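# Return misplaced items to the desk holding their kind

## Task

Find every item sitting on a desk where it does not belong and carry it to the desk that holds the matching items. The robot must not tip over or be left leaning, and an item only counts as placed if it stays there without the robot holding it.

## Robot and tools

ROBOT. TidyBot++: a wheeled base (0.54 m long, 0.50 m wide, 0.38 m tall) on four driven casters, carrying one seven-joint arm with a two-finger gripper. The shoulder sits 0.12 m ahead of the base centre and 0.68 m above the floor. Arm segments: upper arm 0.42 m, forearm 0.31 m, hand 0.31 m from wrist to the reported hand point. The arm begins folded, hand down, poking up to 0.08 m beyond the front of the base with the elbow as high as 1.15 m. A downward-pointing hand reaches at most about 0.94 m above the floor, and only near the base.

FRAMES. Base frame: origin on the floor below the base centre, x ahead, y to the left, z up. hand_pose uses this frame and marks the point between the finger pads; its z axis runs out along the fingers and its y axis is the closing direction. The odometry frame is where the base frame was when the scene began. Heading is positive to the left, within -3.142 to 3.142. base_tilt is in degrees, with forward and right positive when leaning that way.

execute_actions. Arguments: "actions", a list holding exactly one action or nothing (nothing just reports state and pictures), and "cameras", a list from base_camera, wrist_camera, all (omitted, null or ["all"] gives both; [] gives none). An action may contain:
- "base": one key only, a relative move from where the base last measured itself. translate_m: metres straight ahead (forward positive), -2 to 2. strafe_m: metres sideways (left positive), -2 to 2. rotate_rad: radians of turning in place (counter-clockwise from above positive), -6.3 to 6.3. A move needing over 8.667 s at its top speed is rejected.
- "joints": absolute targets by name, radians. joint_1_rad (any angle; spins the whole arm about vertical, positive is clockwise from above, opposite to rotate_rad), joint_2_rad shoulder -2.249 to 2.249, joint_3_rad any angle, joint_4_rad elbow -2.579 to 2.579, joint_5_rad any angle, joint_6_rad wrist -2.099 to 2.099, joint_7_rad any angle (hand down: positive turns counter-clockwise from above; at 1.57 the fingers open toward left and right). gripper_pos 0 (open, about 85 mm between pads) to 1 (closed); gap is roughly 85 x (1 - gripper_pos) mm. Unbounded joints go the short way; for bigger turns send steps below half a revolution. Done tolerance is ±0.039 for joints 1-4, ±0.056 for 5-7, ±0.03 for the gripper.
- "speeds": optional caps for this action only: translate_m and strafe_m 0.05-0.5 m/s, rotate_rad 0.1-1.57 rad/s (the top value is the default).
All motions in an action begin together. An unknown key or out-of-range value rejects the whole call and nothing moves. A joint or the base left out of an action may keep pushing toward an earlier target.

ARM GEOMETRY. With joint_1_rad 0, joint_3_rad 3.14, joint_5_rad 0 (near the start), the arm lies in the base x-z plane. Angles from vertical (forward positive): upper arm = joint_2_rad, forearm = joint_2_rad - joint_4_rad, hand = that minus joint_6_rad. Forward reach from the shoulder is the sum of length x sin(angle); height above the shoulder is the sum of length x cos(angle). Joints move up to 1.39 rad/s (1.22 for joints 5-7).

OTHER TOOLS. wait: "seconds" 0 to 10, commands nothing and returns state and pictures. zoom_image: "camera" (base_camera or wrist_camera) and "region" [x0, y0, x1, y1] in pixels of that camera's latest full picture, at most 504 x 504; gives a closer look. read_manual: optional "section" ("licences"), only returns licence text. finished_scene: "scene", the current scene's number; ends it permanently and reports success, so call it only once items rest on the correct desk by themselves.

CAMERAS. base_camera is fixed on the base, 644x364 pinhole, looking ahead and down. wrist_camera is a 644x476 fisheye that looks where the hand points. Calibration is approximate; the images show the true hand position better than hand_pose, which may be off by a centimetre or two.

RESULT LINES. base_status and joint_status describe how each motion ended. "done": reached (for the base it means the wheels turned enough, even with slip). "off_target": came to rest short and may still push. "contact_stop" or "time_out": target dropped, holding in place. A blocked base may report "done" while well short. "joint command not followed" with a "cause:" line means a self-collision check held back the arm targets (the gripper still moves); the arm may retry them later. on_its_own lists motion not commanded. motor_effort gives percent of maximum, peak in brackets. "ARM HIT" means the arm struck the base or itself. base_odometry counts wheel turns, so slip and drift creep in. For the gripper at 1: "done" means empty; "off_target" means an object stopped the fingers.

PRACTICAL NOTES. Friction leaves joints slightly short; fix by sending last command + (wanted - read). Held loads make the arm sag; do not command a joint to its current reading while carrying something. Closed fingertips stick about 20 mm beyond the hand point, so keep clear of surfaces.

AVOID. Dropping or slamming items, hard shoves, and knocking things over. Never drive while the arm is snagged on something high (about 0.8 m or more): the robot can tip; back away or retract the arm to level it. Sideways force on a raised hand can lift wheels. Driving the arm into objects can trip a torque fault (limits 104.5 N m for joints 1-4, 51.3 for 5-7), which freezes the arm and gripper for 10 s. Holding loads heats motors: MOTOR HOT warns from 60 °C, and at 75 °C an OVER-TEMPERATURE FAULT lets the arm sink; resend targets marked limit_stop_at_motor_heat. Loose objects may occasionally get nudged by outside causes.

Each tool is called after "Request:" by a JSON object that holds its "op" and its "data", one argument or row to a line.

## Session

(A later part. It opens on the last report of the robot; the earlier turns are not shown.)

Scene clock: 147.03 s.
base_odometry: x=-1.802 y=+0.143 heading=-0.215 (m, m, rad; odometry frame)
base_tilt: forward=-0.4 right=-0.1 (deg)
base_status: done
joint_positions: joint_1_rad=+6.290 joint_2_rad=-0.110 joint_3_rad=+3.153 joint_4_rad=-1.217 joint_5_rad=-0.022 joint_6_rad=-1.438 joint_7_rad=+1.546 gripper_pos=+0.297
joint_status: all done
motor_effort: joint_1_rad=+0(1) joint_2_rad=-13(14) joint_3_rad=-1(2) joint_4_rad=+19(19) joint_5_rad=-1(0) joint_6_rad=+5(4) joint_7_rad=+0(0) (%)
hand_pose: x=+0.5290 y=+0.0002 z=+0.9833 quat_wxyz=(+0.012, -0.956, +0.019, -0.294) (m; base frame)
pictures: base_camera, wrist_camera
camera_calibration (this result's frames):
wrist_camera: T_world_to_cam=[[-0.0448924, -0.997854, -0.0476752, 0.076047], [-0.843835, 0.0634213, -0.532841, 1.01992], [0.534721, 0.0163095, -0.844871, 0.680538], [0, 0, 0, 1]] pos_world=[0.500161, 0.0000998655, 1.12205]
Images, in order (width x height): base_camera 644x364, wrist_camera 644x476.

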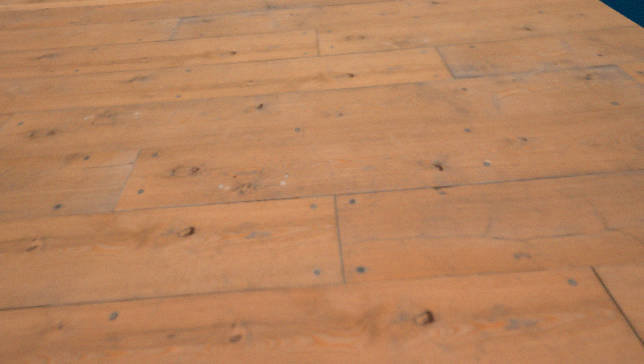

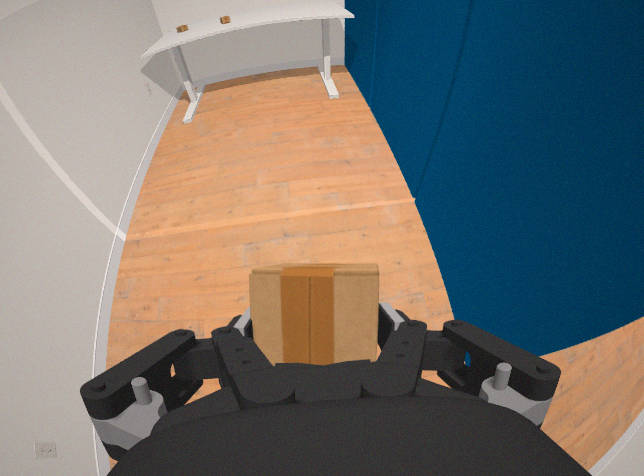

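Request:
{"op": "execute_actions", "data": {
  "actions": [
    {"base": {"translate_m": 2.0}}
  ]
}}

Scene clock: 153.27 s.
base_odometry: x=+0.152 y=-0.286 heading=-0.216 (m, m, rad; odometry frame)
base_tilt: forward=-0.4 right=-0.1 (deg)
base_status: done
joint_positions: joint_1_rad=+6.290 joint_2_rad=-0.097 joint_3_rad=+3.153 joint_4_rad=-1.216 joint_5_rad=-0.022 joint_6_rad=-1.435 joint_7_rad=+1.546 gripper_pos=+0.297
joint_status: not commanded
motor_effort: joint_1_rad=+0(0) joint_2_rad=-14(17) joint_3_rad=-1(1) joint_4_rad=+20(20) joint_5_rad=-1(1) joint_6_rad=+6(6) joint_7_rad=+0(0) (%)
hand_pose: x=+0.5339 y=+0.0002 z=+0.9790 quat_wxyz=(+0.012, -0.957, +0.019, -0.290) (m; base frame)
pictures: base_camera, wrist_camera
camera_calibration (this result's frames):
wrist_camera: T_world_to_cam=[[-0.045374, -0.997849, -0.0473111, 0.0759155], [-0.848524, 0.0634916, -0.525334, 1.01691], [0.527208, 0.0163081, -0.84958, 0.682958], [0, 0, 0, 1]] pos_world=[0.506253, 0.0000494954, 1.11803]
Images, in order (width x height): base_camera 644x364, wrist_camera 644x476.

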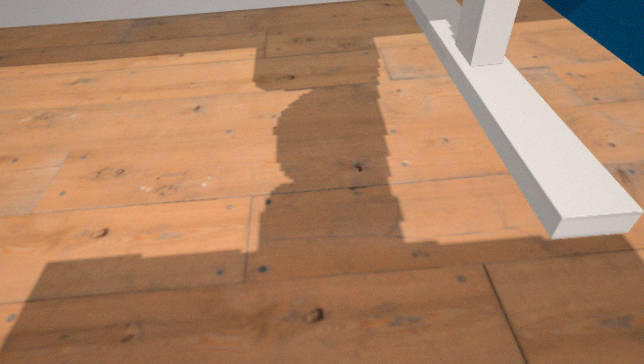

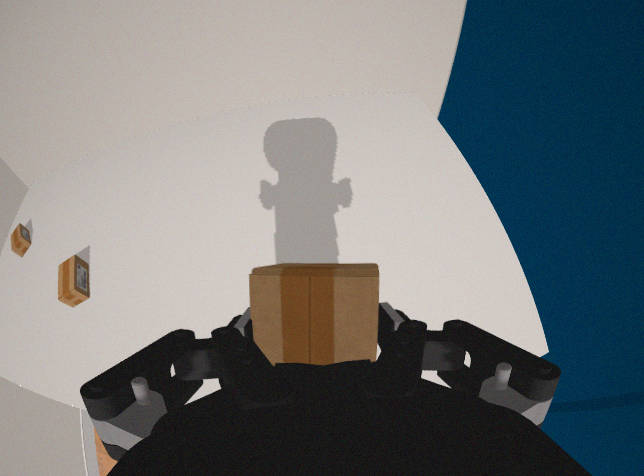

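Request:
{"op": "execute_actions", "data": {
  "actions": [
    {"base": {"translate_m": 0.14}, "joints": {"joint_2_rad": 0.31, "joint_4_rad": -1.165, "joint_6_rad": -1.68}}
  ]
}}

Scene clock: 156.43 s.
base_odometry: x=+0.289 y=-0.317 heading=-0.217 (m, m, rad; odometry frame)
base_tilt: forward=-0.4 right=-0.1 (deg)
base_status: done
joint_positions: joint_1_rad=+6.290 joint_2_rad=+0.318 joint_3_rad=+3.153 joint_4_rad=-1.182 joint_5_rad=-0.022 joint_6_rad=-1.644 joint_7_rad=+1.546 gripper_pos=+0.297
joint_status: all done
motor_effort: joint_1_rad=+0(0) joint_2_rad=-27(32) joint_3_rad=+0(1) joint_4_rad=+17(18) joint_5_rad=-1(1) joint_6_rad=-1(5) joint_7_rad=+0(0) (%)
hand_pose: x=+0.5636 y=+0.0006 z=+0.7923 quat_wxyz=(+0.009, -1.000, +0.021, +0.001) (m; base frame)
pictures: base_camera, wrist_camera
camera_calibration (this result's frames):
wrist_camera: T_world_to_cam=[[-0.0614363, -0.997915, -0.0197753, 0.0561401], [-0.997492, 0.0606887, 0.0364164, 0.582895], [-0.0351403, 0.021963, -0.999141, 0.944088], [0, 0, 0, 1]] pos_world=[0.618058, -0.000087046, 0.923161]
Images, in order (width x height): base_camera 644x364, wrist_camera 644x476.

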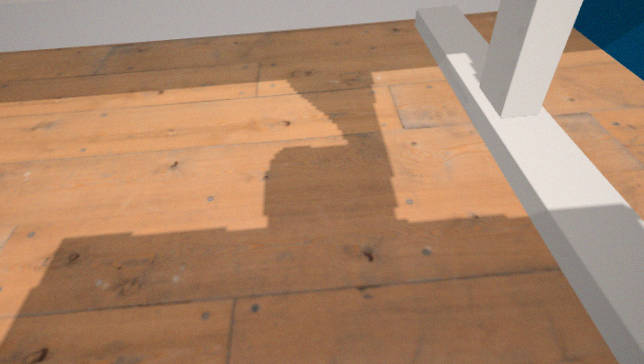

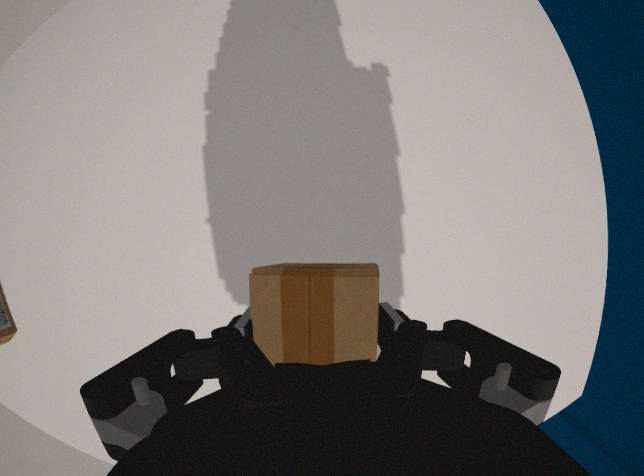

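Request:
{"op": "execute_actions", "data": {
  "actions": [
    {"joints": {"joint_4_rad": -1.26, "joint_6_rad": -1.565}}
  ],
  "cameras": ["wrist_camera"]
}}

Scene clock: 157.80 s.
base_odometry: x=+0.289 y=-0.317 heading=-0.217 (m, m, rad; odometry frame)
base_tilt: forward=-0.4 right=-0.1 (deg)
base_status: not commanded
joint_positions: joint_1_rad=+6.290 joint_2_rad=+0.318 joint_3_rad=+3.153 joint_4_rad=-1.254 joint_5_rad=-0.022 joint_6_rad=-1.600 joint_7_rad=+1.546 gripper_pos=+0.297
joint_status: all done
motor_effort: joint_1_rad=+0(0) joint_2_rad=-27(28) joint_3_rad=-1(1) joint_4_rad=+18(18) joint_5_rad=-1(1) joint_6_rad=-1(1) joint_7_rad=+0(0) (%)
hand_pose: x=+0.5557 y=+0.0007 z=+0.7699 quat_wxyz=(+0.009, -1.000, +0.021, +0.015) (m; base frame)
pictures: wrist_camera
camera_calibration (this result's frames):
wrist_camera: T_world_to_cam=[[-0.0630243, -0.997839, -0.0185708, 0.0552424], [-0.99603, 0.0617161, 0.0641527, 0.553692], [-0.062868, 0.0225402, -0.997767, 0.935796], [0, 0, 0, 1]] pos_world=[0.613807, -0.000141752, 0.899212]
Images, in order (width x height): wrist_camera 644x476.

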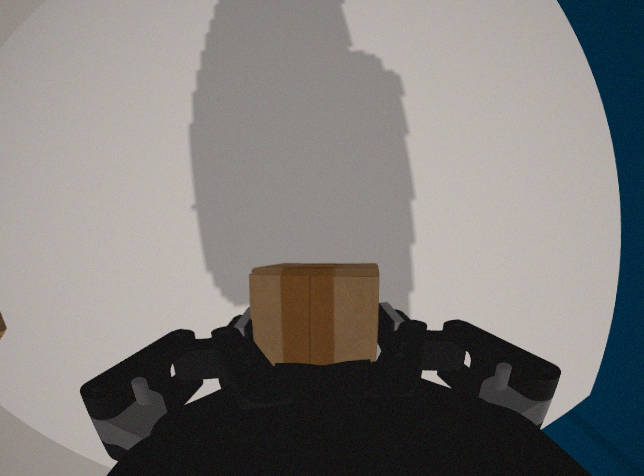

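Request:
{"op": "execute_actions", "data": {
  "actions": [
    {"joints": {"joint_4_rad": -1.305, "joint_6_rad": -1.525}}
  ],
  "cameras": ["wrist_camera"]
}}

Scene clock: 159.07 s.
base_odometry: x=+0.289 y=-0.316 heading=-0.217 (m, m, rad; odometry frame)
base_tilt: forward=-0.4 right=+0.0 (deg)
base_status: not commanded
joint_positions: joint_1_rad=+6.290 joint_2_rad=+0.306 joint_3_rad=+3.153 joint_4_rad=-1.289 joint_5_rad=-0.022 joint_6_rad=-1.559 joint_7_rad=+1.546 gripper_pos=+0.297
joint_status: all done
motor_effort: joint_1_rad=+0(0) joint_2_rad=-25(27) joint_3_rad=-1(2) joint_4_rad=+16(17) joint_5_rad=-1(1) joint_6_rad=-1(1) joint_7_rad=+0(0) (%)
hand_pose: x=+0.5562 y=+0.0006 z=+0.7642 quat_wxyz=(+0.009, -1.000, +0.022, +0.006) (m; base frame)
pictures: wrist_camera
camera_calibration (this result's frames):
wrist_camera: T_world_to_cam=[[-0.0635491, -0.997788, -0.0195026, 0.0561129], [-0.996955, 0.062587, 0.0465072, 0.568524], [-0.0451837, 0.0223987, -0.998728, 0.921046], [0, 0, 0, 1]] pos_world=[0.611975, -0.000223639, 0.894528]
Images, in order (width x height): wrist_camera 644x476.

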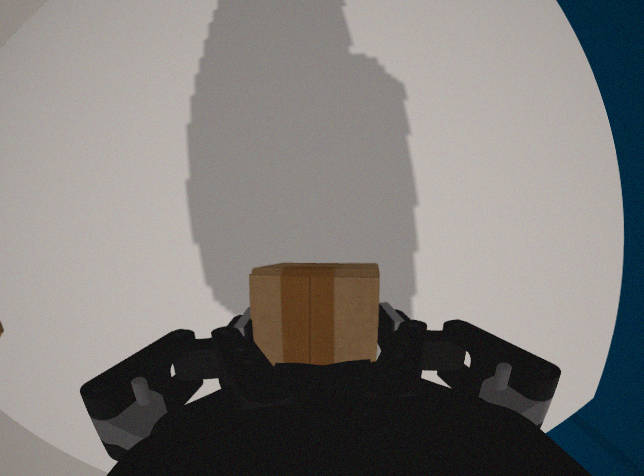

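Request:
{"op": "execute_actions", "data": {
  "actions": [
    {"joints": {"gripper_pos": 0.0, "joint_4_rad": -1.295}}
  ],
  "cameras": ["wrist_camera"]
}}

Scene clock: 160.37 s.
base_odometry: x=+0.289 y=-0.316 heading=-0.217 (m, m, rad; odometry frame)
base_tilt: forward=-0.4 right=-0.1 (deg)
base_status: not commanded
joint_positions: joint_1_rad=+6.290 joint_2_rad=+0.306 joint_3_rad=+3.153 joint_4_rad=-1.290 joint_5_rad=-0.022 joint_6_rad=-1.559 joint_7_rad=+1.546 gripper_pos=+0.000
joint_status: all done
motor_effort: joint_1_rad=+0(0) joint_2_rad=-26(27) joint_3_rad=+0(1) joint_4_rad=+16(18) joint_5_rad=-1(2) joint_6_rad=-1(1) joint_7_rad=+0(0) (%)
hand_pose: x=+0.5562 y=+0.0006 z=+0.7640 quat_wxyz=(+0.009, -1.000, +0.022, +0.006) (m; base frame)
pictures: wrist_camera
camera_calibration (this result's frames):
wrist_camera: T_world_to_cam=[[-0.0635608, -0.997788, -0.0194926, 0.0561062], [-0.996946, 0.0625948, 0.0467044, 0.56834], [-0.0453809, 0.0224016, -0.998719, 0.92097], [0, 0, 0, 1]] pos_world=[0.611965, -0.000224293, 0.89434]
Images, in order (width x height): wrist_camera 644x476.

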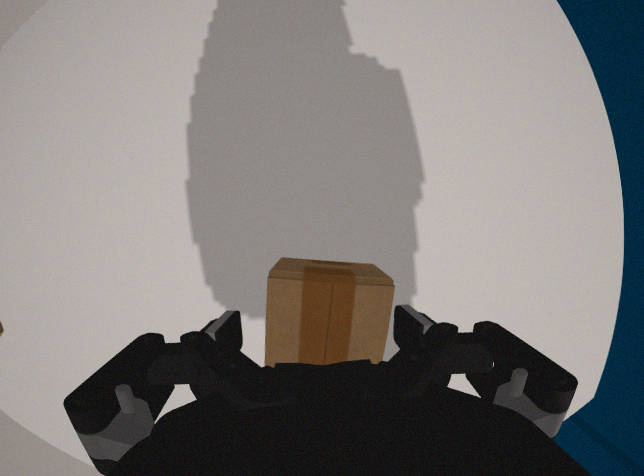

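Request:
{"op": "execute_actions", "data": {
  "actions": [
    {"joints": {"joint_4_rad": -1.08, "joint_6_rad": -1.76}}
  ],
  "cameras": ["wrist_camera"]
}}

Scene clock: 161.83 s.
base_odometry: x=+0.289 y=-0.316 heading=-0.217 (m, m, rad; odometry frame)
base_tilt: forward=-0.4 right=+0.0 (deg)
base_status: not commanded
joint_positions: joint_1_rad=+6.290 joint_2_rad=+0.306 joint_3_rad=+3.153 joint_4_rad=-1.093 joint_5_rad=-0.022 joint_6_rad=-1.725 joint_7_rad=+1.546 gripper_pos=+0.000
joint_status: all done
motor_effort: joint_1_rad=+1(0) joint_2_rad=-26(27) joint_3_rad=+0(0) joint_4_rad=+17(16) joint_5_rad=-1(1) joint_6_rad=+0(0) joint_7_rad=+0(0) (%)
hand_pose: x=+0.5609 y=+0.0007 z=+0.8256 quat_wxyz=(+0.009, -1.000, +0.020, -0.009) (m; base frame)
pictures: wrist_camera
camera_calibration (this result's frames):
wrist_camera: T_world_to_cam=[[-0.0592502, -0.998032, -0.020536, 0.0561028], [-0.998123, 0.0589112, 0.0167407, 0.595632], [-0.015498, 0.0214893, -0.999649, 0.966628], [0, 0, 0, 1]] pos_world=[0.612819, 0.000130871, 0.95747]
Images, in order (width x height): wrist_camera 644x476.

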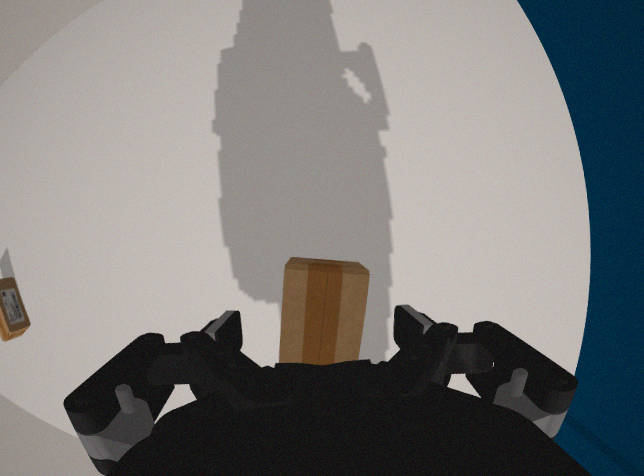

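Request:
{"op": "execute_actions", "data": {
  "actions": [
    {"base": {"translate_m": -0.3}, "joints": {"joint_2_rad": -0.1, "joint_4_rad": -1.0, "joint_6_rad": -1.5}}
  ]
}}

Scene clock: 164.23 s.
base_odometry: x=-0.004 y=-0.252 heading=-0.218 (m, m, rad; odometry frame)
base_tilt: forward=-0.5 right=-0.1 (deg)
base_status: done
joint_positions: joint_1_rad=+6.290 joint_2_rad=-0.112 joint_3_rad=+3.153 joint_4_rad=-1.007 joint_5_rad=-0.022 joint_6_rad=-1.538 joint_7_rad=+1.546 gripper_pos=+0.000
joint_status: all done
motor_effort: joint_1_rad=+0(2) joint_2_rad=-11(31) joint_3_rad=-1(2) joint_4_rad=+17(19) joint_5_rad=-1(0) joint_6_rad=+5(6) joint_7_rad=+0(0) (%)
hand_pose: x=+0.5201 y=+0.0003 z=+1.0602 quat_wxyz=(+0.012, -0.938, +0.017, -0.347) (m; base frame)
pictures: base_camera, wrist_camera
camera_calibration (this result's frames):
wrist_camera: T_world_to_cam=[[-0.037767, -0.99808, -0.0490981, 0.0772439], [-0.77938, 0.0601707, -0.623655, 1.11615], [0.625412, 0.0147125, -0.780156, 0.634547], [0, 0, 0, 1]] pos_world=[0.475969, 0.000600228, 1.19493]
Images, in order (width x height): base_camera 644x364, wrist_camera 644x476.

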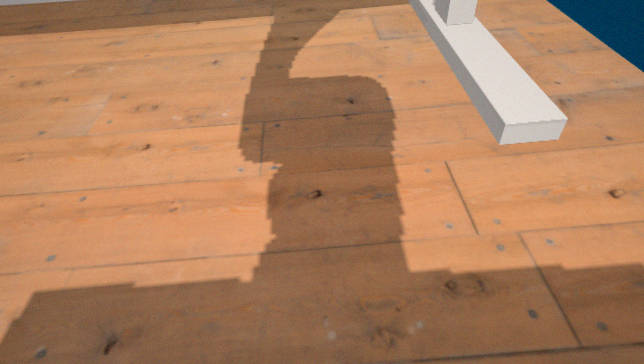

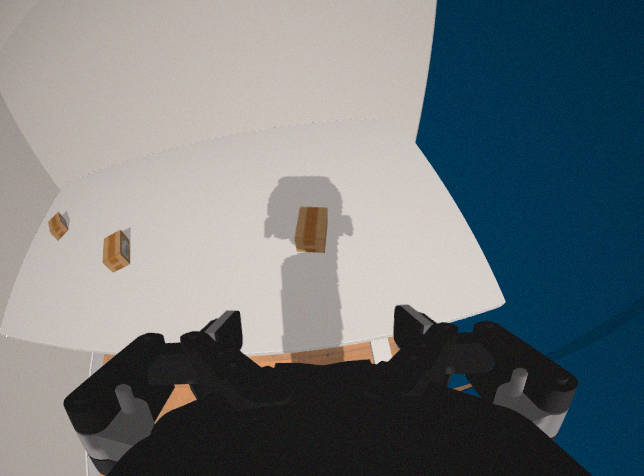

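Request:
{"op": "finished_scene", "data": {
  "scene": 1
}}

The scene is finished: the task was done.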